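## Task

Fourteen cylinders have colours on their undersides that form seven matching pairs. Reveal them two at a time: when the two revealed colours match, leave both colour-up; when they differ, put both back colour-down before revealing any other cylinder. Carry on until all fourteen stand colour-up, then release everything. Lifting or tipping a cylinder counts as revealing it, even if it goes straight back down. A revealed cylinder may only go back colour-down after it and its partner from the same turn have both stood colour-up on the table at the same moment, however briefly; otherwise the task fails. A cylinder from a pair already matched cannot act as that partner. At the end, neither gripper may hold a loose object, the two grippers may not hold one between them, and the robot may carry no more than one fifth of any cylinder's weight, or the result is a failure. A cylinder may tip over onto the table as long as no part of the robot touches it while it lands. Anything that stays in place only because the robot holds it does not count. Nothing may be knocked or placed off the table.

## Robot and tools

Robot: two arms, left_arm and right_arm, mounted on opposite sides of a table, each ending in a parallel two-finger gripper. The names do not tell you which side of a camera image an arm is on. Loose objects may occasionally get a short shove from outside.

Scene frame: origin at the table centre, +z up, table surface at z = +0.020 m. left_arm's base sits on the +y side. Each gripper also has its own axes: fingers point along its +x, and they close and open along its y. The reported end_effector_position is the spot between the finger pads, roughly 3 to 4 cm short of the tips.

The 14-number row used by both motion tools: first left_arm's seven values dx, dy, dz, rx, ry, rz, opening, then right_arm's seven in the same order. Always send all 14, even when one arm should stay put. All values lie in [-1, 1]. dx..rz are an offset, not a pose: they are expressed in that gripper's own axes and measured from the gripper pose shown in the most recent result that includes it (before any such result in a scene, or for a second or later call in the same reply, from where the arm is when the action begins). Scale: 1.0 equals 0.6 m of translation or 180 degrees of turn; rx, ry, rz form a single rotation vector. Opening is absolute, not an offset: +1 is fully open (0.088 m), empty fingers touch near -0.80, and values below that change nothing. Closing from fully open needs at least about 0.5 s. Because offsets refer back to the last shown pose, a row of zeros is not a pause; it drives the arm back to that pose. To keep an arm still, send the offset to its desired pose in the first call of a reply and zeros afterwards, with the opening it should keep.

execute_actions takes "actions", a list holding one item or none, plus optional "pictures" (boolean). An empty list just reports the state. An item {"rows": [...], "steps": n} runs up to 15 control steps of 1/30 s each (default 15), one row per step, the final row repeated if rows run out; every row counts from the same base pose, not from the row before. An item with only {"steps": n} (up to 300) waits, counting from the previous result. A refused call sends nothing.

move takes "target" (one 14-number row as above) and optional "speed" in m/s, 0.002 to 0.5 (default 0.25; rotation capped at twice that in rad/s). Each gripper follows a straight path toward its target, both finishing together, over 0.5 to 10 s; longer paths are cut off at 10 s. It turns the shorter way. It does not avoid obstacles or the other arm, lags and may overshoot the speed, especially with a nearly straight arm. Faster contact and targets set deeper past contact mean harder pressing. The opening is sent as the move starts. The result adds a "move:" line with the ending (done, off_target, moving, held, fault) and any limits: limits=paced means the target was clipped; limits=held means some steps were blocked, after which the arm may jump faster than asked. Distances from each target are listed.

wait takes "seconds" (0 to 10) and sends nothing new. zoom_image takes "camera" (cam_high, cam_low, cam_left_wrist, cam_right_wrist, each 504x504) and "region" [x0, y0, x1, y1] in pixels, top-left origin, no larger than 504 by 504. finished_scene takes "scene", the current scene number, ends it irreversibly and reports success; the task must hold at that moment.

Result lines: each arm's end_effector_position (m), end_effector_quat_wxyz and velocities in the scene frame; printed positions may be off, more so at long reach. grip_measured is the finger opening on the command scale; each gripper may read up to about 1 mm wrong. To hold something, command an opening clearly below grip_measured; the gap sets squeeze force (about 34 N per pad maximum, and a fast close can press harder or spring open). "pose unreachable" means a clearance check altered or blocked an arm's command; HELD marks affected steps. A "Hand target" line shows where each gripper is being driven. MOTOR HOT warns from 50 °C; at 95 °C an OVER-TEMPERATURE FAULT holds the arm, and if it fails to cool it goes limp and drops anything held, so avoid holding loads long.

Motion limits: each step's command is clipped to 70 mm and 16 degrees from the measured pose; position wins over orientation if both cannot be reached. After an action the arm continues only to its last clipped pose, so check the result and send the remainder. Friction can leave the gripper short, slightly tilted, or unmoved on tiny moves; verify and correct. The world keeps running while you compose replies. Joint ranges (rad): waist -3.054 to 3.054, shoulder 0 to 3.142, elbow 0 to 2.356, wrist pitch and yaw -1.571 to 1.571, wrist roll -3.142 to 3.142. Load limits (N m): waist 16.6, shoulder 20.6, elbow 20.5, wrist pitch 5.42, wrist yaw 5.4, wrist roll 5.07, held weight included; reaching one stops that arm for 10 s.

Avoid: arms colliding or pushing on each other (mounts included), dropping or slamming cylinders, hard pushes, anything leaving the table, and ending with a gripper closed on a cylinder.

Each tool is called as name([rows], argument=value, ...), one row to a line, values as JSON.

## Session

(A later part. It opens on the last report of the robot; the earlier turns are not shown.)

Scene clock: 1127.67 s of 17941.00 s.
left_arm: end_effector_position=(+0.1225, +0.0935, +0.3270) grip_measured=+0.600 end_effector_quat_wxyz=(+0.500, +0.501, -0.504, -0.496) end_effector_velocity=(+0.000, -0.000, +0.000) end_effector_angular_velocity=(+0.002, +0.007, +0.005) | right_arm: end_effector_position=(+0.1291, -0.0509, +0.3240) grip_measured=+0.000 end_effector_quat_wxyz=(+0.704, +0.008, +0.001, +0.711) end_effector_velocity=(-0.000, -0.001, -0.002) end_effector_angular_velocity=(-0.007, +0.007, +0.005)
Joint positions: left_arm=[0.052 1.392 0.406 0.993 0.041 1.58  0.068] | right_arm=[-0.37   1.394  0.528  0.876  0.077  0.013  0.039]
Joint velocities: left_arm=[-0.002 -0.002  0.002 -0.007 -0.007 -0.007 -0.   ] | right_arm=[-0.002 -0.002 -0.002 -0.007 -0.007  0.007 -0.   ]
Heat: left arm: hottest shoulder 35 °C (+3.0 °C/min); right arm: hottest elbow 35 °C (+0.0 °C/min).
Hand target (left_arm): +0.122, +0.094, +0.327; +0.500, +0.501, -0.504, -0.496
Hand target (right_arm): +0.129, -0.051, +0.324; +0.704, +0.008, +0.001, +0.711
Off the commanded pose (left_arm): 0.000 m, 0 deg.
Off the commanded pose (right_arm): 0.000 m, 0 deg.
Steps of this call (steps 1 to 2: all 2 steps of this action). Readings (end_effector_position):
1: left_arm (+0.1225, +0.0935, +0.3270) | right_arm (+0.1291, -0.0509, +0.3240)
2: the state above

move(target=[0.159,0.003,-0.002,0,0,0,0.6,0,0,0,0,0,0,-0.4], speed=0.14)

execute_actions([
  {"rows":[[0,0,0,0,0,0,-0.4,0,0,0,0,0,0,-0.4],[0,0,0,0,0,0,-0.4,0,0,0,0,0,0,-0.4],[0,0,0,0,0,0,-0.4,0,0,0,0,0,0,-0.4],[0,0,0,0,0,0,-0.4,0,0,0,0,0,0,-0.4],[0,0,0,0,0,0,-0.4,0,0,0,0,0,0,-0.4],[0,0,0,0,0,0,-0.4,0,0,0,0,0,0,-0.4],[0,0,0,0,0,0,-0.4,0,0,0,0,0,0,-0.4],[0,0,0,0,0,0,-0.4,0,0,0,0,0,0,0.5],[0,0,0,0,0,0,-0.4,0,0,0,0,0,0,0.5],[0,0,0,0,0,0,-0.4,0,0,0,0,0,0,0.5],[-0.01,0,0,0,0,0,-0.4,-0.01,0,0,-0.005,0,0,0.5],[-0.02,0,0,0,0,0,-0.4,-0.02,0,0,-0.005,0,0,0.5],[-0.03,0,0,0,0,0,-0.4,-0.03,0,0,-0.005,0,0,0.5],[-0.04,0,0,0,0,0,-0.4,-0.04,0,0,-0.005,0,0,0.5],[-0.05,0,0,0,0,0,-0.4,-0.05,0,0,-0.005,0,0,0.5]]},
], pictures=false)

move(target=[-0.103,-0.287,-0.227,0,0,-0.497,-0.4,-0.218,-0.235,-0.31,0,0.503,0,0.4], speed=0.4)

Scene clock: 1138.67 s of 17941.00 s.
left_arm: end_effector_position=(+0.1249, +0.0011, +0.3270) grip_measured=+0.600 end_effector_quat_wxyz=(+0.499, +0.502, -0.502, -0.497) end_effector_velocity=(-0.002, -0.001, -0.002) end_effector_angular_velocity=(+0.007, +0.008, -0.010) | right_arm: end_effector_position=(+0.1291, -0.0510, +0.3235) grip_measured=+0.000 end_effector_quat_wxyz=(+0.704, +0.008, +0.002, +0.711) end_effector_velocity=(+0.002, -0.001, -0.002) end_effector_angular_velocity=(-0.007, -0.008, -0.010)
Joint positions: left_arm=[0.047 1.742 0.76  0.985 0.036 1.58  0.068] | right_arm=[-0.37   1.394  0.528  0.875  0.077  0.013  0.039]
Joint velocities: left_arm=[-0.002  0.002  0.002 -0.007  0.007 -0.007 -0.001] | right_arm=[-0.002 -0.002 -0.002 -0.007  0.007 -0.007 -0.   ]
Heat: left arm: hottest shoulder 33 °C (-1.0 °C/min); right arm: hottest elbow 35 °C (+0.0 °C/min).
Hand target (left_arm): +0.124, -0.002, +0.329; +0.500, +0.501, -0.504, -0.496
Hand target (right_arm): +0.129, -0.051, +0.324; +0.704, +0.008, +0.001, +0.711
Off the commanded pose (left_arm): 0.004 m, 0 deg.
Off the commanded pose (right_arm): 0.000 m, 0 deg.
move: done

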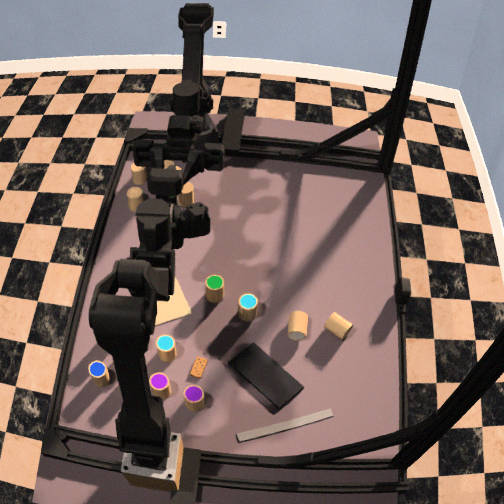

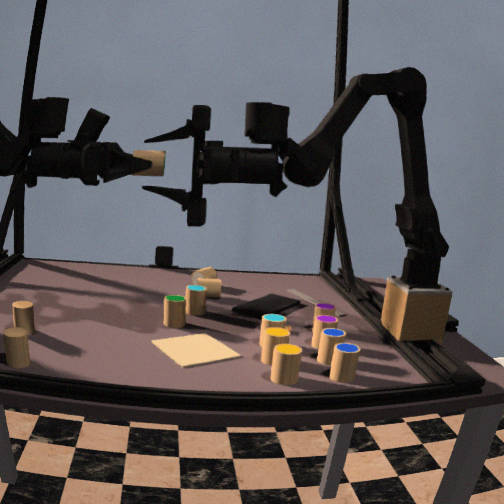

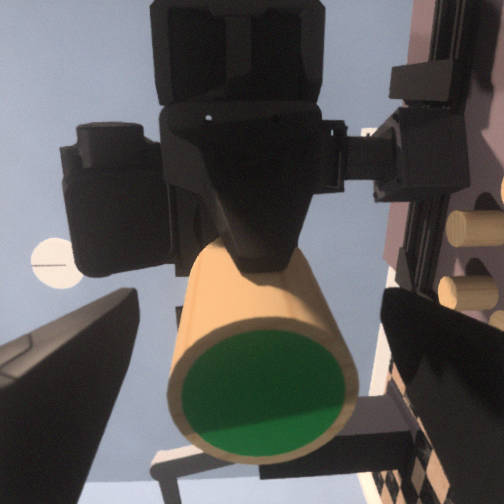

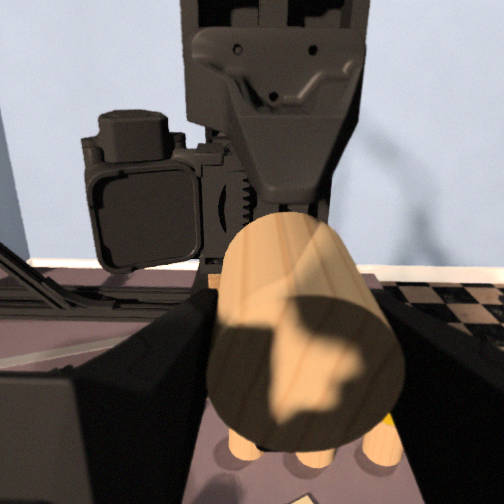

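Scene clock: 1139.17 s of 17941.00 s.
left_arm: end_effector_position=(+0.1244, +0.0152, +0.3209) grip_measured=+0.017 end_effector_quat_wxyz=(+0.495, +0.506, -0.498, -0.501) end_effector_velocity=(-0.003, +0.147, -0.024) end_effector_angular_velocity=(+0.056, -0.006, +0.019) | right_arm: end_effector_position=(+0.1292, -0.0640, +0.3228) grip_measured=+0.491 end_effector_quat_wxyz=(+0.703, +0.003, -0.001, +0.711) end_effector_velocity=(+0.003, -0.146, -0.013) end_effector_angular_velocity=(-0.031, -0.039, -0.005)
Joint positions: left_arm=[0.047 1.703 0.698 0.99  0.036 1.58  0.04 ] | right_arm=[-0.367  1.336  0.483  0.859  0.079  0.002  0.063]
Joint velocities: left_arm=[-0.002 -0.462 -0.613  0.095 -0.022  0.007  0.   ] | right_arm=[ 0.046 -0.662 -0.496 -0.198  0.051 -0.037  0.035]
Heat: left arm: hottest shoulder 33 °C (-1.0 °C/min); right arm: hottest elbow 35 °C (+0.0 °C/min).
Hand target (left_arm): +0.125, +0.029, +0.326; +0.499, +0.502, -0.502, -0.497
Hand target (right_arm): +0.129, -0.078, +0.322; +0.703, +0.002, -0.004, +0.711
Off the commanded pose (left_arm): 0.017 m, 1 deg.
Off the commanded pose (right_arm): 0.017 m, 0 deg.
Steps of this call (steps 1 to 15: all 15 steps of this action). Readings (end_effector_position):
1: left_arm (+0.1249, +0.0011, +0.3270) | right_arm (+0.1291, -0.0510, +0.3235)
2: left_arm (+0.1249, +0.0011, +0.3270) | right_arm (+0.1291, -0.0510, +0.3235)
4: left_arm (+0.1249, +0.0011, +0.3270) | right_arm (+0.1291, -0.0510, +0.3235)
8: left_arm (+0.1249, +0.0011, +0.3271) | right_arm (+0.1291, -0.0510, +0.3229)
15: the state above

Scene clock: 1142.17 s of 17941.00 s.
left_arm: end_effector_position=(+0.2607, +0.0929, +0.1513) grip_measured=+0.014 end_effector_quat_wxyz=(+0.002, +0.710, +0.003, -0.704) end_effector_velocity=(-0.000, +0.001, -0.000) end_effector_angular_velocity=(+0.009, -0.004, +0.005) | right_arm: end_effector_position=(+0.2700, -0.2057, +0.1364) grip_measured=+0.400 end_effector_quat_wxyz=(+0.501, -0.499, +0.499, +0.501) end_effector_velocity=(-0.001, +0.001, -0.002) end_effector_angular_velocity=(+0.001, +0.008, +0.010)
Joint positions: left_arm=[ 0.38   2.164  1.575 -0.98  -0.009  1.935  0.04 ] | right_arm=[-0.915  1.663  0.936 -0.84  -0.002 -0.456  0.059]
Joint velocities: left_arm=[-0.002  0.002  0.002 -0.007 -0.007 -0.007 -0.   ] | right_arm=[ 0.002  0.007 -0.002  0.007 -0.007 -0.007 -0.   ]
Heat: left arm: hottest shoulder 33 °C (-1.0 °C/min); right arm: hottest elbow 36 °C (+1.0 °C/min).
Hand target (left_arm): +0.263, +0.091, +0.152; +0.002, +0.712, +0.002, -0.702
Hand target (right_arm): +0.272, -0.204, +0.136; +0.502, -0.500, +0.499, +0.499
Off the commanded pose (left_arm): 0.003 m, 0 deg.
Off the commanded pose (right_arm): 0.003 m, 1 deg.
move: done

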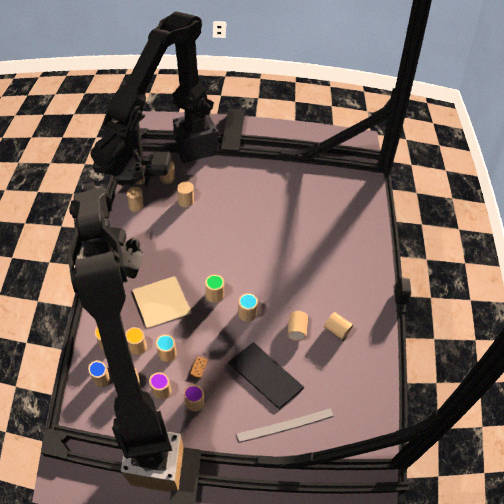

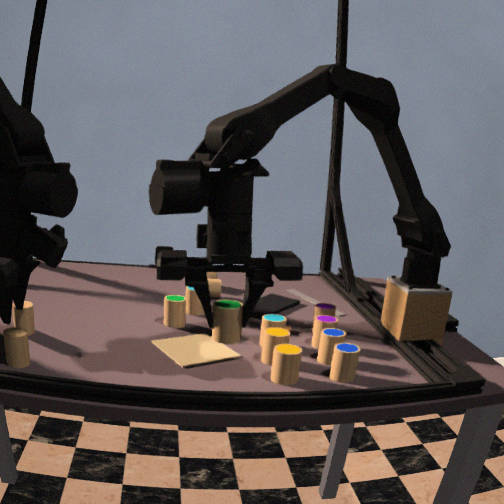

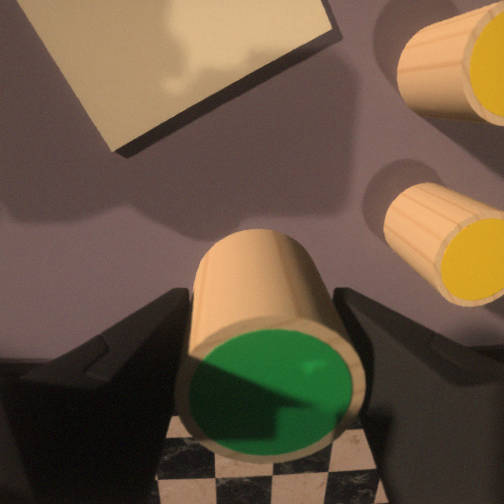

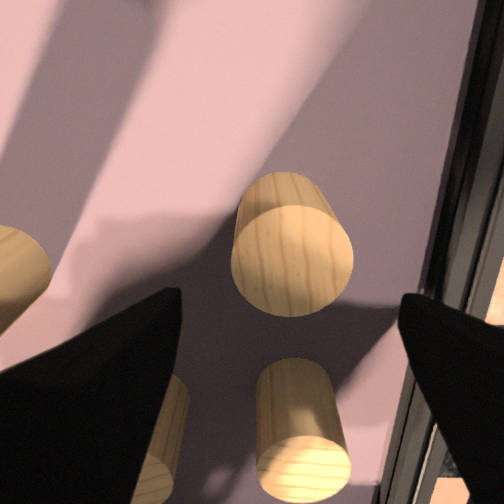

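move(target=[0.12,0,0.005,0,-0.004,-0.003,-0.4,0.1,-0.003,-0.002,0,0.003,0,0.4], speed=0.08)

Scene clock: 1148.27 s of 17941.00 s.
left_arm: end_effector_position=(+0.2608, +0.0902, +0.0857) grip_measured=+0.010 end_effector_quat_wxyz=(+0.003, +0.709, +0.001, -0.705) end_effector_velocity=(+0.002, +0.001, +0.001) end_effector_angular_velocity=(+0.010, -0.020, +0.020) | right_arm: end_effector_position=(+0.2727, -0.2030, +0.0806) grip_measured=+0.400 end_effector_quat_wxyz=(+0.504, -0.498, +0.497, +0.501) end_effector_velocity=(+0.001, +0.003, +0.001) end_effector_angular_velocity=(+0.014, +0.001, +0.020)
Joint positions: left_arm=[ 0.38   2.282  1.486 -0.771 -0.004  1.935  0.04 ] | right_arm=[-0.919  1.803  0.835 -0.592 -0.001 -0.461  0.059]
Joint velocities: left_arm=[-0.002 -0.002  0.002 -0.007 -0.022 -0.022 -0.   ] | right_arm=[-0.002 -0.002  0.002  0.007 -0.007 -0.022 -0.   ]
Heat: left arm: hottest shoulder 34 °C (+1.0 °C/min); right arm: hottest elbow 36 °C (+1.0 °C/min).
Hand target (left_arm): +0.258, +0.093, +0.079; -0.002, +0.706, +0.006, -0.708
Hand target (right_arm): +0.272, -0.207, +0.077; +0.499, -0.501, +0.502, +0.498
Off the commanded pose (left_arm): 0.007 m, 1 deg.
Off the commanded pose (right_arm): 0.006 m, 1 deg.
move: done

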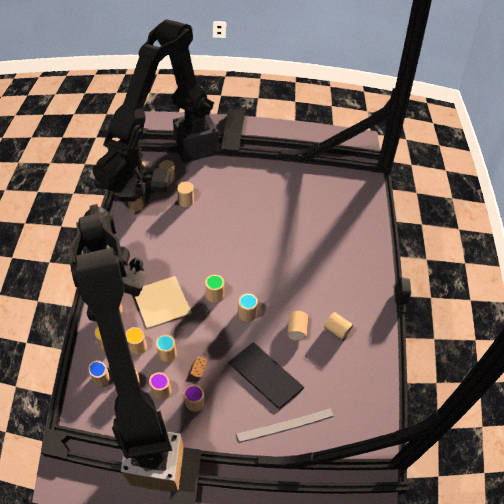

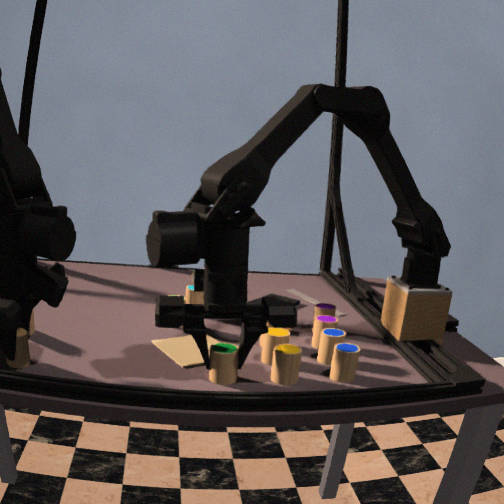

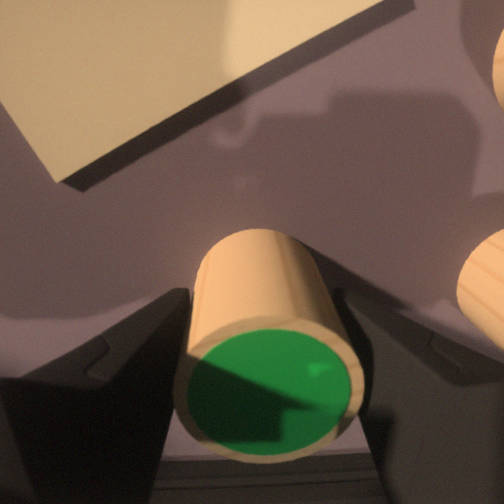

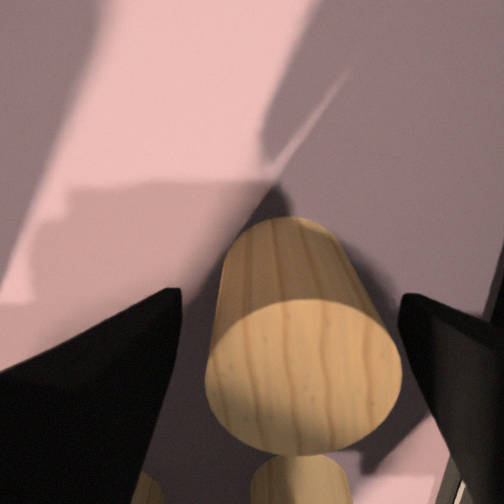

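execute_actions([
  {"rows":[[0.002,0,0,0,0,0,0.6,0,0,0,0,0,0,0.4]],"steps":10},
], pictures=false)

execute_actions([
  {"steps":50},
], pictures=false)

execute_actions([
  {"rows":[[0,0,0,0,0,0,0.6,0,0,0,0,0,0,-0.4],[0,0,0,0,0,0,0.6,0,0,0,0,0,0,-0.4],[0,0,0,0,0,0,0.6,0,0,0,0,0,0,-0.4],[0,0,0,0,0,0,0.6,0,0,0,0,0,0,-0.4],[0,0,0,0,0,0,0.6,0,0,0,0,0,0,-0.4],[-0.01,0,0,0,0,0,0.6,0,0,0,0,0,0,-0.4],[-0.02,0,0,0,0,0,0.6,0,0,0,0,0,0,-0.4],[-0.03,0,0,0,0,0,0.6,-0.015,0,0,0,0,0,-0.4],[-0.04,0,0,0,0,0,0.6,-0.03,0,0,0,0,0,-0.4],[-0.05,0,0,0,0,0,0.6,-0.045,0,0,0,0,0,-0.4],[-0.06,0,0,0,0,0,0.6,-0.06,0,0,0,0,0,-0.4],[-0.07,0,0,0,0,0,0.6,-0.075,0,0,0,0,0,-0.4],[-0.08,0,0,0,0,0,0.6,-0.09,0,0,0,0,0,-0.4],[-0.09,0,0,0,0,0,0.6,-0.105,0,0,0,0,0,-0.4],[-0.1,0,0,0,0,0,0.6,-0.12,0,0,0,0,0,-0.4]]},
], pictures=false)

move(target=[-0.3,0.002,0.227,0,0,0.5,0.6,-0.287,0.238,0.258,0,-0.5,0,-0.4], speed=0.4)

execute_actions([
  {"rows":[[0,0,0,0,0,0,0.6,0,0,0,0,0,0,-0.4]],"steps":2},
], pictures=false)

Scene clock: 1160.40 s of 17941.00 s.
left_arm: end_effector_position=(+0.2605, +0.0898, +0.0849) grip_measured=+0.591 end_effector_quat_wxyz=(+0.004, +0.708, +0.001, -0.706) end_effector_velocity=(+0.001, +0.004, +0.001) end_effector_angular_velocity=(+0.024, -0.014, +0.005) | right_arm: end_effector_position=(+0.2726, -0.2035, +0.0799) grip_measured=+0.400 end_effector_quat_wxyz=(+0.503, -0.498, +0.497, +0.501) end_effector_velocity=(-0.003, +0.001, +0.001) end_effector_angular_velocity=(+0.008, +0.021, -0.010)
Joint positions: left_arm=[ 0.379  2.284  1.486 -0.767 -0.002  1.935  0.068] | right_arm=[-0.919  1.805  0.834 -0.591 -0.001 -0.461  0.059]
Joint velocities: left_arm=[-0.002 -0.002  0.002 -0.022 -0.022 -0.007 -0.012] | right_arm=[-0.002 -0.002  0.002 -0.007 -0.022  0.007 -0.   ]
Heat: left arm: hottest shoulder 34 °C (+2.0 °C/min); right arm: hottest elbow 35 °C (-1.0 °C/min).
Hand target (left_arm): +0.261, +0.090, +0.084; +0.003, +0.709, +0.001, -0.705
Hand target (right_arm): +0.273, -0.203, +0.081; +0.504, -0.498, +0.497, +0.501
Off the commanded pose (left_arm): 0.001 m, 0 deg.
Off the commanded pose (right_arm): 0.001 m, 0 deg.
Steps of this call (steps 1 to 354: nothing new was sent; steps 355 to 364: all 10 steps of this action). Readings (end_effector_position):
355: left_arm (+0.2605, +0.0899, +0.0851) | right_arm (+0.2726, -0.2035, +0.0799)
356: left_arm (+0.2605, +0.0899, +0.0851) | right_arm (+0.2726, -0.2035, +0.0799)
358: left_arm (+0.2605, +0.0900, +0.0848) | right_arm (+0.2726, -0.2035, +0.0799)
362: left_arm (+0.2605, +0.0898, +0.0849) | right_arm (+0.2726, -0.2035, +0.0799)
364: the state above

Scene clock: 1162.07 s of 17941.00 s.
left_arm: end_effector_position=(+0.2605, +0.0900, +0.0848) grip_measured=+0.600 end_effector_quat_wxyz=(+0.004, +0.708, +0.001, -0.706) end_effector_velocity=(-0.001, +0.002, +0.000) end_effector_angular_velocity=(+0.009, -0.004, +0.020) | right_arm: end_effector_position=(+0.2726, -0.2035, +0.0799) grip_measured=+0.400 end_effector_quat_wxyz=(+0.503, -0.498, +0.497, +0.501) end_effector_velocity=(-0.004, -0.003, -0.001) end_effector_angular_velocity=(-0.001, +0.025, +0.005)
Joint positions: left_arm=[ 0.379  2.284  1.485 -0.767 -0.002  1.935  0.068] | right_arm=[-0.919  1.805  0.834 -0.591 -0.001 -0.461  0.059]
Joint velocities: left_arm=[-0.002 -0.002 -0.002 -0.007 -0.007 -0.022 -0.   ] | right_arm=[-0.002 -0.002 -0.007 -0.007 -0.022 -0.007 -0.   ]
Heat: left arm: hottest shoulder 35 °C (+3.0 °C/min); right arm: hottest elbow 35 °C (-1.0 °C/min).
Hand target (left_arm): +0.261, +0.090, +0.084; +0.003, +0.709, +0.001, -0.705
Hand target (right_arm): +0.273, -0.203, +0.081; +0.504, -0.498, +0.497, +0.501
Off the commanded pose (left_arm): 0.001 m, 0 deg.
Off the commanded pose (right_arm): 0.001 m, 0 deg.
Steps of this call (steps 1 to 50: nothing new was sent). Readings (end_effector_position):
1: left_arm (+0.2605, +0.0900, +0.0848) | right_arm (+0.2726, -0.2035, +0.0799)
2: left_arm (+0.2605, +0.0900, +0.0848) | right_arm (+0.2726, -0.2035, +0.0799)
4: left_arm (+0.2605, +0.0898, +0.0849) | right_arm (+0.2726, -0.2035, +0.0799)
8: left_arm (+0.2605, +0.0898, +0.0849) | right_arm (+0.2726, -0.2035, +0.0799)
50: the state above

Scene clock: 1162.57 s of 17941.00 s.
left_arm: end_effector_position=(+0.2581, +0.0961, +0.1196) grip_measured=+0.600 end_effector_quat_wxyz=(-0.006, +0.705, +0.010, -0.710) end_effector_velocity=(+0.010, -0.018, +0.211) end_effector_angular_velocity=(-0.085, -0.057, +0.004) | right_arm: end_effector_position=(+0.2692, -0.2102, +0.1196) grip_measured=+0.000 end_effector_quat_wxyz=(+0.492, -0.502, +0.508, +0.498) end_effector_velocity=(+0.018, +0.035, +0.275) end_effector_angular_velocity=(+0.159, -0.071, -0.000)
Joint positions: left_arm=[ 0.379  2.219  1.529 -0.905 -0.002  1.935  0.068] | right_arm=[-0.919  1.703  0.904 -0.795 -0.001 -0.461  0.039]
Joint velocities: left_arm=[-0.002 -0.359  0.32  -0.579 -0.022 -0.007  0.   ] | right_arm=[-0.007 -0.603  0.589 -1.018 -0.007 -0.007  0.   ]
Heat: left arm: hottest shoulder 35 °C (+4.1 °C/min); right arm: hottest elbow 35 °C (-1.0 °C/min).
Hand target (left_arm): +0.260, +0.091, +0.144; +0.004, +0.709, +0.000, -0.706
Hand target (right_arm): +0.272, -0.204, +0.148; +0.505, -0.498, +0.496, +0.502
Off the commanded pose (left_arm): 0.026 m, 2 deg.
Off the commanded pose (right_arm): 0.033 m, 2 deg.
Steps of this call (steps 1 to 15: all 15 steps of this action). Readings (end_effector_position):
1: left_arm (+0.2605, +0.0900, +0.0848) | right_arm (+0.2726, -0.2035, +0.0799)
2: left_arm (+0.2605, +0.0900, +0.0848) | right_arm (+0.2726, -0.2035, +0.0799)
4: left_arm (+0.2605, +0.0900, +0.0848) | right_arm (+0.2726, -0.2035, +0.0799)
8: left_arm (+0.2591, +0.0936, +0.0865) | right_arm (+0.2722, -0.2042, +0.0802)
15: the state above

Scene clock: 1165.53 s of 17941.00 s.
left_arm: end_effector_position=(+0.1234, +0.0890, +0.3255) grip_measured=+0.600 end_effector_quat_wxyz=(+0.502, +0.499, -0.500, -0.499) end_effector_velocity=(-0.002, +0.001, -0.005) end_effector_angular_velocity=(+0.017, -0.007, +0.000) | right_arm: end_effector_position=(+0.1270, -0.0525, +0.3205) grip_measured=+0.000 end_effector_quat_wxyz=(+0.703, +0.006, +0.001, +0.712) end_effector_velocity=(+0.002, -0.000, +0.003) end_effector_angular_velocity=(+0.017, -0.006, -0.010)
Joint positions: left_arm=[0.054 1.417 0.42  1.001 0.043 1.569 0.068] | right_arm=[-0.363  1.397  0.517  0.887  0.081  0.008  0.039]
Joint velocities: left_arm=[-0.007  0.002 -0.007 -0.007 -0.007  0.007 -0.   ] | right_arm=[-0.002  0.002 -0.002  0.022  0.007 -0.007 -0.   ]
Heat: left arm: hottest shoulder 35 °C (+3.0 °C/min); right arm: hottest elbow 35 °C (-1.0 °C/min).
Hand target (left_arm): +0.123, +0.090, +0.321; +0.500, +0.501, -0.497, -0.502
Hand target (right_arm): +0.127, -0.053, +0.315; +0.703, +0.000, +0.004, +0.711
Off the commanded pose (left_arm): 0.006 m, 1 deg.
Off the commanded pose (right_arm): 0.005 m, 1 deg.
move: done

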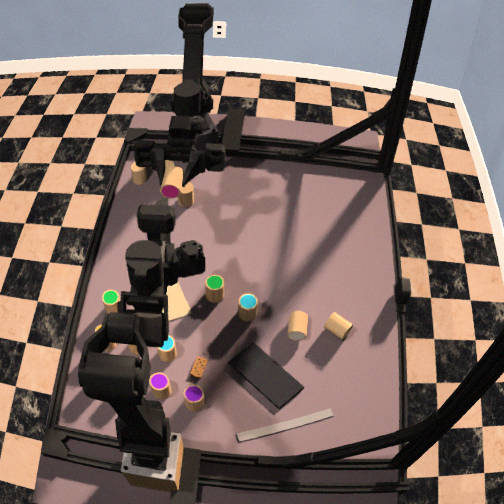

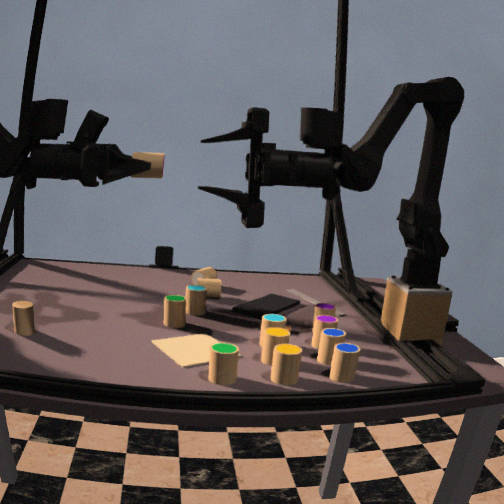

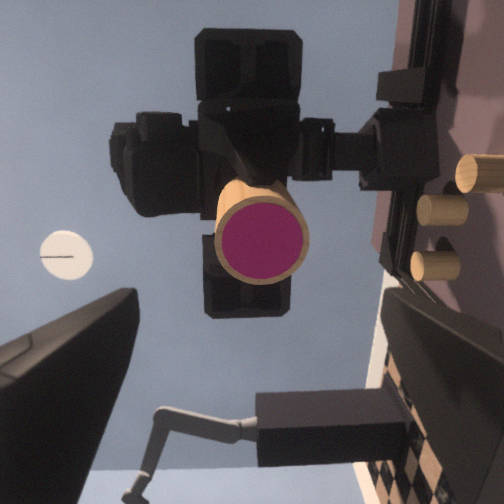

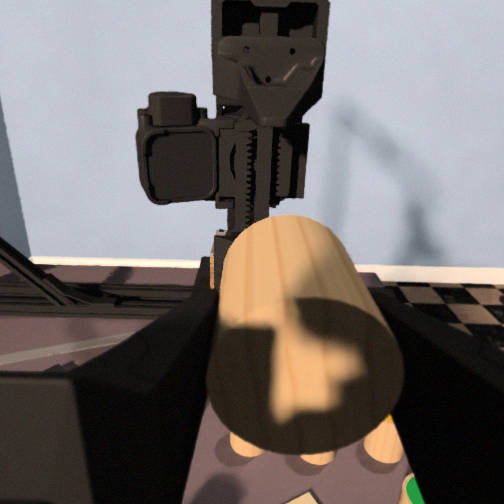

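Scene clock: 1165.60 s of 17941.00 s.
left_arm: end_effector_position=(+0.1233, +0.0890, +0.3256) grip_measured=+0.600 end_effector_quat_wxyz=(+0.502, +0.499, -0.500, -0.499) end_effector_velocity=(-0.002, +0.001, -0.002) end_effector_angular_velocity=(+0.007, +0.008, -0.000) | right_arm: end_effector_position=(+0.1270, -0.0525, +0.3206) grip_measured=+0.000 end_effector_quat_wxyz=(+0.703, +0.006, +0.001, +0.712) end_effector_velocity=(-0.000, -0.001, +0.001) end_effector_angular_velocity=(+0.007, +0.008, +0.005)
Joint positions: left_arm=[0.054 1.417 0.42  1.001 0.043 1.569 0.068] | right_arm=[-0.363  1.397  0.517  0.888  0.081  0.008  0.039]
Joint velocities: left_arm=[-0.007 -0.002 -0.002 -0.007 -0.007 -0.007 -0.   ] | right_arm=[-0.002 -0.002 -0.002  0.007 -0.007  0.007 -0.   ]
Heat: left arm: hottest shoulder 35 °C (+3.0 °C/min); right arm: hottest elbow 35 °C (-1.0 °C/min).
Hand target (left_arm): +0.123, +0.089, +0.326; +0.502, +0.499, -0.500, -0.499
Hand target (right_arm): +0.127, -0.052, +0.321; +0.703, +0.006, +0.001, +0.712
Off the commanded pose (left_arm): 0.000 m, 0 deg.
Off the commanded pose (right_arm): 0.000 m, 0 deg.
Steps of this call (steps 1 to 2: all 2 steps of this action). Readings (end_effector_position):
1: left_arm (+0.1233, +0.0890, +0.3256) | right_arm (+0.1270, -0.0525, +0.3206)
2: the state above

move(target=[0.154,-0.001,0.0035,0,0,0,0.6,0,0,0,0,0,0,-0.4], speed=0.14)

execute_actions([
  {"rows":[[0,0,0,0,0,0,-0.4,0,0,0,0,0,0,-0.4],[0,0,0,0,0,0,-0.4,0,0,0,0,0,0,-0.4],[0,0,0,0,0,0,-0.4,0,0,0,0,0,0,-0.4],[0,0,0,0,0,0,-0.4,0,0,0,0,0,0,-0.4],[0,0,0,0,0,0,-0.4,0,0,0,0,0,0,-0.4],[0,0,0,0,0,0,-0.4,0,0,0,0,0,0,-0.4],[0,0,0,0,0,0,-0.4,0,0,0,0,0,0,-0.4],[0,0,0,0,0,0,-0.4,0,0,0,0,0,0,0.5],[0,0,0,0,0,0,-0.4,0,0,0,0,0,0,0.5],[0,0,0,0,0,0,-0.4,0,0,0,0,0,0,0.5],[-0.01,0,0,0,0,0,-0.4,-0.01,0,0,-0.004,0,-0.005,0.5],[-0.02,0,0,0,0,0,-0.4,-0.02,0,0,-0.004,0,-0.005,0.5],[-0.03,0,0,0,0,0,-0.4,-0.03,0,0,-0.004,0,-0.005,0.5],[-0.04,0,0,0,0,0,-0.4,-0.04,0,0,-0.004,0,-0.005,0.5],[-0.05,0,0,0,0,0,-0.4,-0.05,0,0,-0.004,0,-0.005,0.5]]},
], pictures=false)

move(target=[-0.172,-0.28,0.128,0,0,-0.497,-0.4,-0.384,-0.127,-0.305,0,0.503,0,0.35], speed=0.4)

Scene clock: 1190.37 s of 17941.00 s.
left_arm: end_effector_position=(+0.1225, -0.0004, +0.3229) grip_measured=+0.600 end_effector_quat_wxyz=(+0.501, +0.500, -0.499, -0.500) end_effector_velocity=(-0.002, -0.001, +0.002) end_effector_angular_velocity=(-0.002, -0.007, -0.010) | right_arm: end_effector_position=(+0.1270, -0.0525, +0.3198) grip_measured=-0.001 end_effector_quat_wxyz=(+0.703, +0.005, +0.001, +0.712) end_effector_velocity=(-0.000, -0.001, +0.001) end_effector_angular_velocity=(+0.007, -0.007, +0.005)
Joint positions: left_arm=[0.039 1.758 0.76  0.998 0.027 1.569 0.068] | right_arm=[-0.363  1.398  0.516  0.887  0.081  0.008  0.039]
Joint velocities: left_arm=[-0.002 -0.002  0.007 -0.007  0.007  0.007 -0.   ] | right_arm=[-0.002 -0.002 -0.002  0.007 -0.007 -0.007 -0.   ]
Heat: left arm: hottest shoulder 32 °C (-2.0 °C/min); right arm: hottest elbow 36 °C (+1.0 °C/min).
Hand target (left_arm): +0.122, -0.003, +0.325; +0.502, +0.499, -0.500, -0.499
Hand target (right_arm): +0.127, -0.052, +0.321; +0.703, +0.006, +0.001, +0.712
Off the commanded pose (left_arm): 0.004 m, 0 deg.
Off the commanded pose (right_arm): 0.001 m, 0 deg.
move: done

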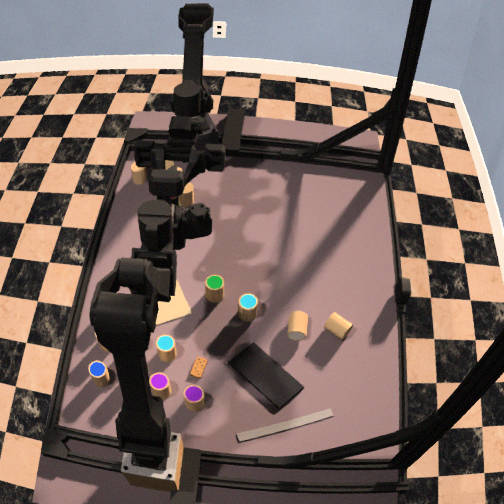

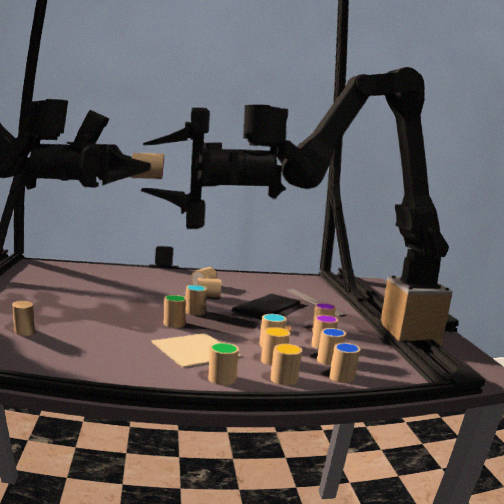

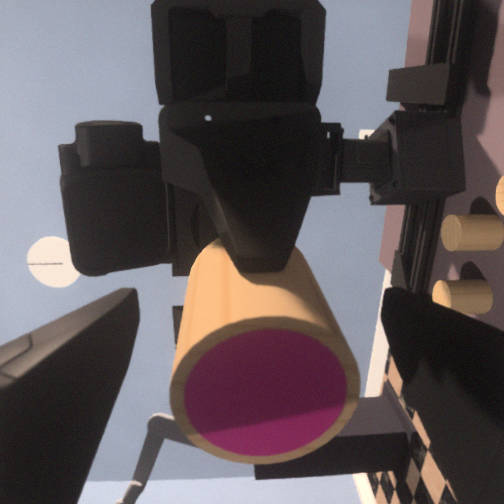

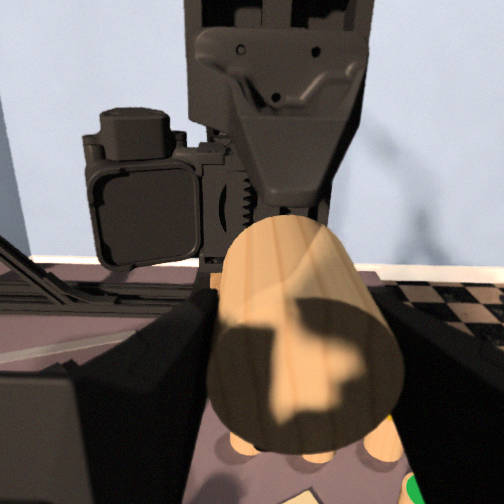

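Scene clock: 1190.87 s of 17941.00 s.
left_arm: end_effector_position=(+0.1220, +0.0135, +0.3170) grip_measured=+0.021 end_effector_quat_wxyz=(+0.497, +0.504, -0.495, -0.504) end_effector_velocity=(-0.004, +0.146, -0.024) end_effector_angular_velocity=(+0.061, +0.009, +0.005) | right_arm: end_effector_position=(+0.1271, -0.0655, +0.3192) grip_measured=+0.491 end_effector_quat_wxyz=(+0.707, +0.001, -0.001, +0.707) end_effector_velocity=(-0.001, -0.144, -0.006) end_effector_angular_velocity=(-0.002, -0.022, -0.015)
Joint positions: left_arm=[0.039 1.72  0.699 1.005 0.027 1.569 0.04 ] | right_arm=[-0.351  1.34   0.472  0.871  0.105  0.     0.063]
Joint velocities: left_arm=[-0.002 -0.452 -0.608  0.095 -0.007 -0.007 -0.   ] | right_arm=[ 0.081 -0.652 -0.486 -0.168  0.095 -0.022  0.035]
Heat: left arm: hottest shoulder 32 °C (-2.0 °C/min); right arm: hottest elbow 36 °C (+1.0 °C/min).
Hand target (left_arm): +0.122, +0.027, +0.322; +0.501, +0.500, -0.499, -0.500
Hand target (right_arm): +0.127, -0.080, +0.319; +0.708, +0.001, -0.003, +0.706
Off the commanded pose (left_arm): 0.017 m, 1 deg.
Off the commanded pose (right_arm): 0.017 m, 0 deg.
Steps of this call (steps 1 to 15: all 15 steps of this action). Readings (end_effector_position):
1: left_arm (+0.1225, -0.0004, +0.3229) | right_arm (+0.1270, -0.0525, +0.3198)
2: left_arm (+0.1225, -0.0004, +0.3229) | right_arm (+0.1270, -0.0525, +0.3198)
4: left_arm (+0.1225, -0.0004, +0.3229) | right_arm (+0.1270, -0.0525, +0.3198)
8: left_arm (+0.1225, -0.0004, +0.3230) | right_arm (+0.1270, -0.0525, +0.3194)
15: the state above

Scene clock: 1193.73 s of 17941.00 s.
left_arm: end_effector_position=(+0.0457, +0.1325, +0.1505) grip_measured=+0.017 end_effector_quat_wxyz=(+0.001, +0.707, +0.004, -0.707) end_effector_velocity=(-0.002, +0.001, +0.002) end_effector_angular_velocity=(+0.013, +0.005, +0.005) | right_arm: end_effector_position=(+0.2035, -0.3026, +0.1389) grip_measured=+0.350 end_effector_quat_wxyz=(+0.509, -0.494, +0.498, +0.499) end_effector_velocity=(-0.000, -0.004, +0.000) end_effector_angular_velocity=(-0.023, +0.000, +0.005)
Joint positions: left_arm=[-0.186  1.956  1.252 -0.87   0.002  1.369  0.04 ] | right_arm=[-0.802  1.161  0.536 -0.927 -0.    -0.331  0.056]
Joint velocities: left_arm=[-0.002  0.002  0.012 -0.022  0.007 -0.007 -0.   ] | right_arm=[-0.002  0.002  0.002 -0.022  0.007 -0.007 -0.   ]
Heat: left arm: hottest shoulder 32 °C (-2.0 °C/min); right arm: hottest elbow 36 °C (+1.0 °C/min).
Hand target (left_arm): +0.044, +0.130, +0.151; +0.001, +0.706, +0.003, -0.709
Hand target (right_arm): +0.203, -0.307, +0.136; +0.504, -0.498, +0.503, +0.495
Off the commanded pose (left_arm): 0.003 m, 0 deg.
Off the commanded pose (right_arm): 0.005 m, 1 deg.
move: done

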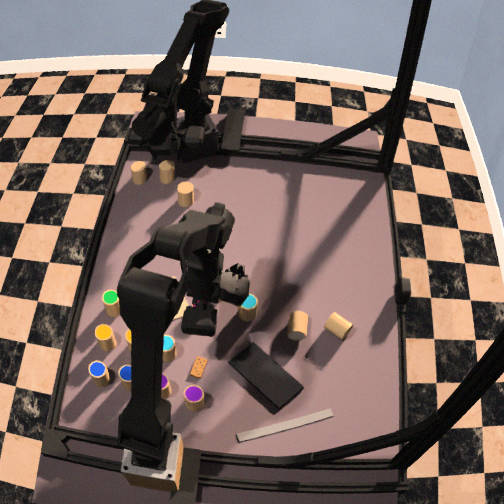

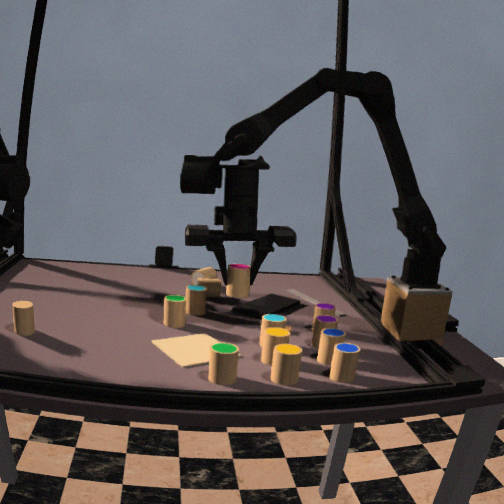

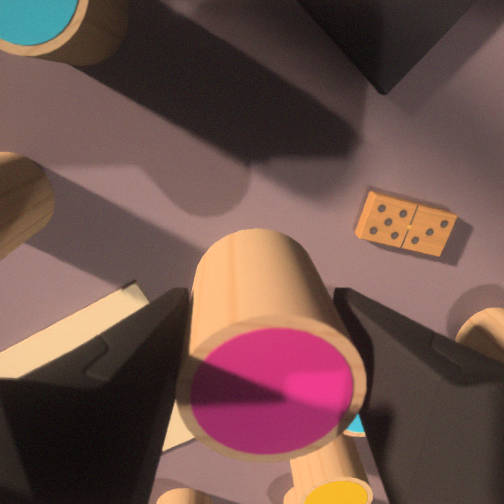

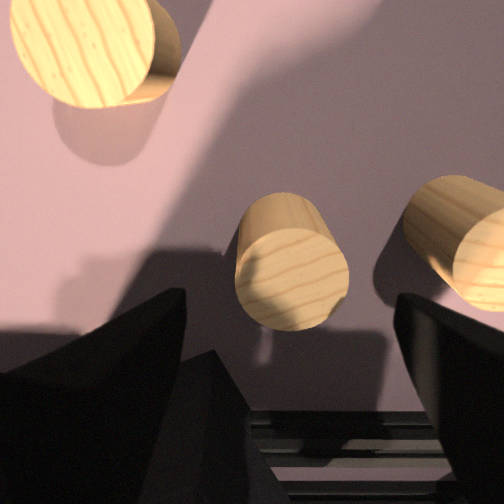

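move(target=[0.1225,0,0,0,0,-0.002,-0.4,0.1115,-0.003,-0.018,0,0.008,0,0.35], speed=0.08)

Scene clock: 1200.30 s of 17941.00 s.
left_arm: end_effector_position=(+0.0451, +0.1296, +0.0820) grip_measured=+0.012 end_effector_quat_wxyz=(+0.004, +0.706, +0.001, -0.708) end_effector_velocity=(+0.000, -0.001, +0.003) end_effector_angular_velocity=(-0.004, -0.007, +0.005) | right_arm: end_effector_position=(+0.2066, -0.3087, +0.0745) grip_measured=+0.350 end_effector_quat_wxyz=(+0.507, -0.497, +0.500, +0.496) end_effector_velocity=(-0.001, -0.001, -0.001) end_effector_angular_velocity=(-0.009, +0.011, -0.010)
Joint positions: left_arm=[-0.186  2.105  1.158 -0.619  0.002  1.369  0.04 ] | right_arm=[-0.831  1.36   0.352 -0.555  0.005 -0.36   0.056]
Joint velocities: left_arm=[-0.002 -0.007  0.002 -0.007 -0.007 -0.007 -0.   ] | right_arm=[-0.002  0.007  0.002 -0.007 -0.007  0.007  0.   ]
Heat: left arm: hottest shoulder 33 °C (+0.0 °C/min); right arm: hottest elbow 35 °C (-1.0 °C/min).
Hand target (left_arm): +0.046, +0.133, +0.077; -0.001, +0.707, +0.006, -0.707
Hand target (right_arm): +0.206, -0.312, +0.072; +0.503, -0.500, +0.504, +0.493
Off the commanded pose (left_arm): 0.006 m, 1 deg.
Off the commanded pose (right_arm): 0.005 m, 1 deg.
move: done

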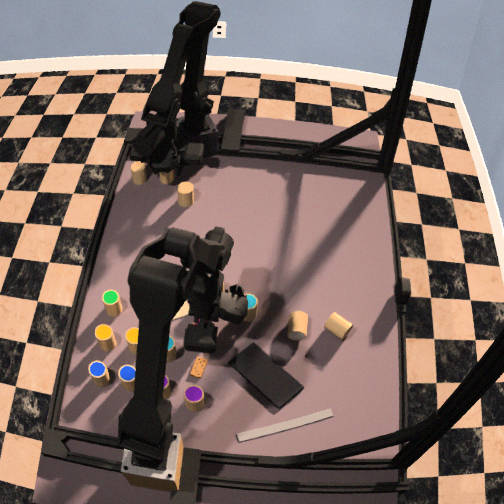

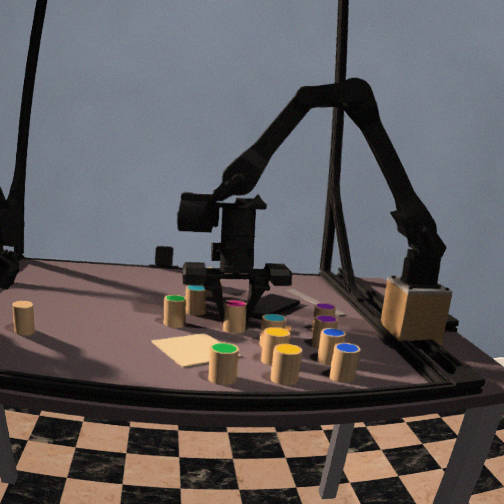

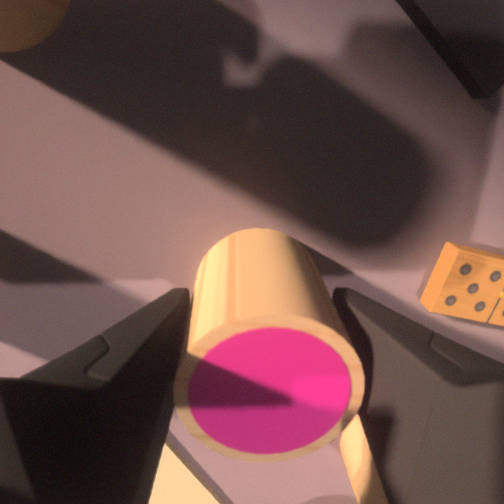

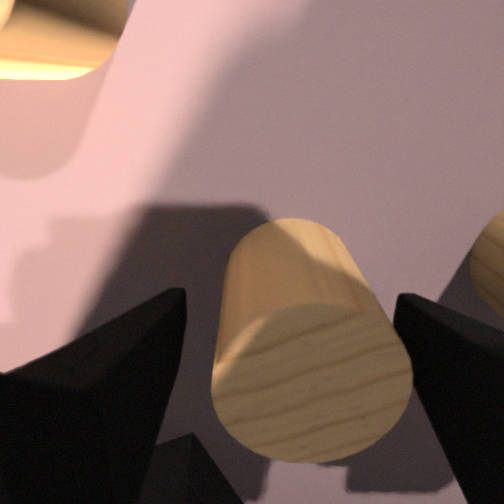

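execute_actions([
  {"rows":[[0.002,0,0,0,0,0,0.6,0,0,0,0,0,0,-0.4],[0.002,0,0,0,0,0,0.6,0,0,0,0,0,0,-0.4],[0.002,0,0,0,0,0,0.6,0,0,0,0,0,0,-0.4],[0.002,0,0,0,0,0,0.6,0,0,0,0,0,0,-0.4],[0.002,0,0,0,0,0,0.6,0,0,0,0,0,0,-0.4],[-0.01,0,0,0,0,0,0.6,0,0,0,0,0,0,-0.4],[-0.02,0,0,0,0,0,0.6,0,0,0,0,0,0,-0.4],[-0.03,0,0,0,0,0,0.6,-0.015,0,0,0,0,0,-0.4],[-0.04,0,0,0,0,0,0.6,-0.03,0,0,0,0,0,-0.4],[-0.05,0,0,0,0,0,0.6,-0.045,0,0,0,0,0,-0.4],[-0.06,0,0,0,0,0,0.6,-0.06,0,0,0,0,0,-0.4],[-0.07,0,0,0,0,0,0.6,-0.075,0,0,0,0,0,-0.4],[-0.08,0,0,0,0,0,0.6,-0.09,0,0,0,0,0,-0.4],[-0.09,0,0,0,0,0,0.6,-0.105,0,0,0,0,0,-0.4],[-0.1,0,0,0,0,0,0.6,-0.12,0,0,0,0,0,-0.4]]},
], pictures=false)

move(target=[-0.305,0.067,-0.132,0,0,0.5,0.6,-0.305,0.13,0.435,0,-0.502,0,-0.4], speed=0.4)

execute_actions([
  {"rows":[[0,0,0,0,0,0,0.6,0,0,0,0,0,0,-0.4]],"steps":2},
], pictures=false)

Scene clock: 1213.27 s of 17941.00 s.
left_arm: end_effector_position=(+0.0463, +0.1349, +0.1196) grip_measured=+0.596 end_effector_quat_wxyz=(-0.004, +0.708, +0.009, -0.706) end_effector_velocity=(-0.002, -0.022, +0.198) end_effector_angular_velocity=(-0.095, +0.011, +0.010) | right_arm: end_effector_position=(+0.2051, -0.3125, +0.1129) grip_measured=+0.000 end_effector_quat_wxyz=(+0.499, -0.501, +0.508, +0.492) end_effector_velocity=(+0.005, +0.027, +0.246) end_effector_angular_velocity=(+0.069, -0.003, +0.019)
Joint positions: left_arm=[-0.186  2.017  1.202 -0.774  0.001  1.369  0.068] | right_arm=[-0.83   1.22   0.454 -0.821  0.006 -0.359  0.039]
Joint velocities: left_arm=[ 0.002 -0.408  0.31  -0.623 -0.007 -0.007  0.002] | right_arm=[ 0.012 -0.667  0.74  -1.341 -0.022 -0.007 -0.   ]
Heat: left arm: hottest shoulder 33 °C (-1.0 °C/min); right arm: hottest elbow 35 °C (+0.0 °C/min).
Hand target (left_arm): +0.045, +0.130, +0.141; +0.004, +0.706, +0.000, -0.708
Hand target (right_arm): +0.206, -0.307, +0.136; +0.507, -0.497, +0.500, +0.496
Off the commanded pose (left_arm): 0.023 m, 1 deg.
Off the commanded pose (right_arm): 0.034 m, 1 deg.
Steps of this call (steps 1 to 374: nothing new was sent; steps 375 to 389: all 15 steps of this action). Readings (end_effector_position):
375: left_arm (+0.0452, +0.1292, +0.0815) | right_arm (+0.2065, -0.3092, +0.0741)
376: left_arm (+0.0452, +0.1292, +0.0815) | right_arm (+0.2065, -0.3092, +0.0741)
378: left_arm (+0.0452, +0.1292, +0.0815) | right_arm (+0.2065, -0.3095, +0.0741)
382: left_arm (+0.0461, +0.1337, +0.0838) | right_arm (+0.2061, -0.3103, +0.0748)
389: the state above

Scene clock: 1216.23 s of 17941.00 s.
left_arm: end_effector_position=(+0.1245, +0.0906, +0.3248) grip_measured=+0.600 end_effector_quat_wxyz=(+0.500, +0.501, -0.501, -0.498) end_effector_velocity=(-0.000, +0.001, -0.002) end_effector_angular_velocity=(+0.002, +0.007, -0.005) | right_arm: end_effector_position=(+0.1291, -0.0512, +0.3059) grip_measured=+0.000 end_effector_quat_wxyz=(+0.707, -0.007, +0.008, +0.707) end_effector_velocity=(+0.002, +0.000, -0.006) end_effector_angular_velocity=(-0.012, -0.023, -0.009)
Joint positions: left_arm=[0.059 1.411 0.414 0.998 0.048 1.574 0.068] | right_arm=[-0.364  1.431  0.502  0.908  0.093  0.004  0.039]
Joint velocities: left_arm=[ 0.002  0.002 -0.007  0.007  0.007 -0.007  0.   ] | right_arm=[-0.002  0.012 -0.007  0.007  0.007 -0.022  0.   ]
Heat: left arm: hottest shoulder 33 °C (-1.0 °C/min); right arm: hottest elbow 35 °C (+0.0 °C/min).
Hand target (left_arm): +0.125, +0.092, +0.320; +0.498, +0.503, -0.498, -0.501
Hand target (right_arm): +0.128, -0.048, +0.311; +0.708, -0.002, +0.003, +0.707
Off the commanded pose (left_arm): 0.006 m, 1 deg.
Off the commanded pose (right_arm): 0.007 m, 1 deg.
move: done

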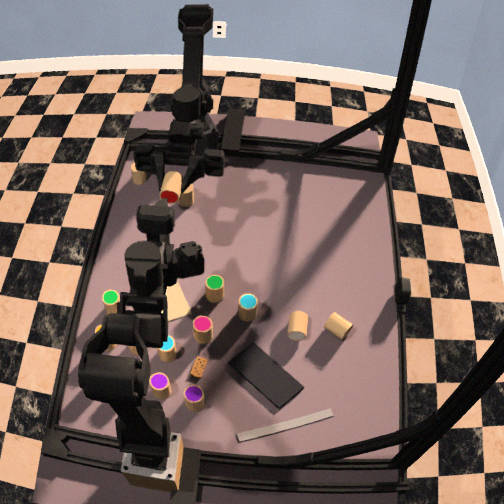

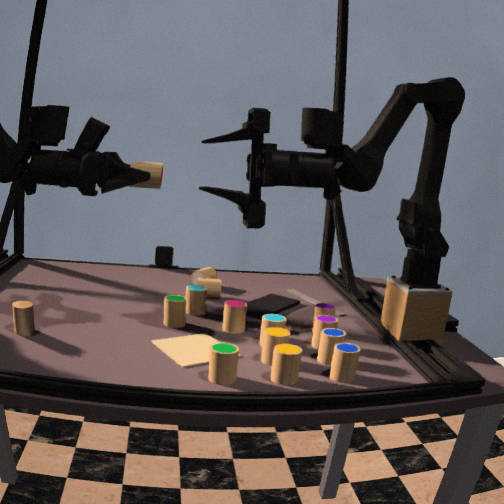

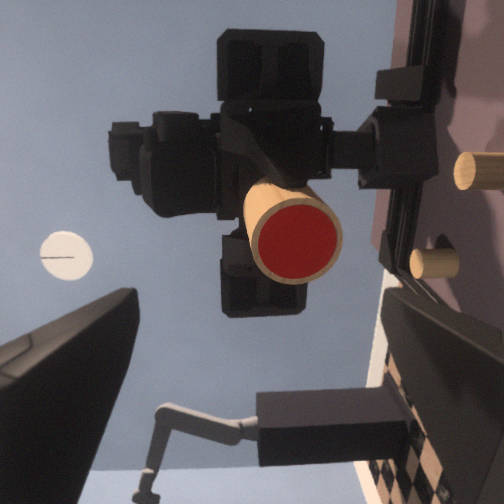

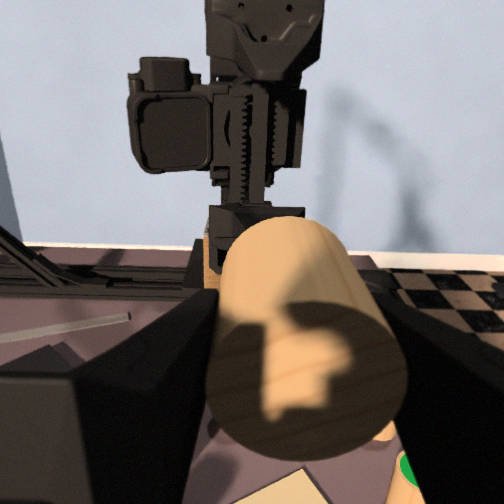

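Scene clock: 1216.30 s of 17941.00 s.
left_arm: end_effector_position=(+0.1245, +0.0906, +0.3249) grip_measured=+0.600 end_effector_quat_wxyz=(+0.500, +0.501, -0.501, -0.498) end_effector_velocity=(+0.000, +0.000, +0.005) end_effector_angular_velocity=(-0.017, +0.006, +0.005) | right_arm: end_effector_position=(+0.1291, -0.0511, +0.3059) grip_measured=+0.000 end_effector_quat_wxyz=(+0.707, -0.007, +0.008, +0.707) end_effector_velocity=(-0.000, -0.001, +0.002) end_effector_angular_velocity=(+0.007, -0.006, +0.005)
Joint positions: left_arm=[0.059 1.411 0.414 0.999 0.048 1.574 0.068] | right_arm=[-0.364  1.432  0.502  0.908  0.093  0.004  0.039]
Joint velocities: left_arm=[-0.002 -0.007  0.002  0.007 -0.007 -0.007 -0.   ] | right_arm=[-0.002 -0.002 -0.002  0.007 -0.007 -0.007 -0.   ]
Heat: left arm: hottest shoulder 33 °C (-1.0 °C/min); right arm: hottest elbow 35 °C (+0.0 °C/min).
Hand target (left_arm): +0.125, +0.091, +0.325; +0.500, +0.501, -0.501, -0.498
Hand target (right_arm): +0.129, -0.051, +0.306; +0.707, -0.007, +0.008, +0.707
Off the commanded pose (left_arm): 0.000 m, 0 deg.
Off the commanded pose (right_arm): 0.000 m, 0 deg.
Steps of this call (steps 1 to 2: all 2 steps of this action). Readings (end_effector_position):
1: left_arm (+0.1245, +0.0906, +0.3249) | right_arm (+0.1291, -0.0511, +0.3059)
2: the state above


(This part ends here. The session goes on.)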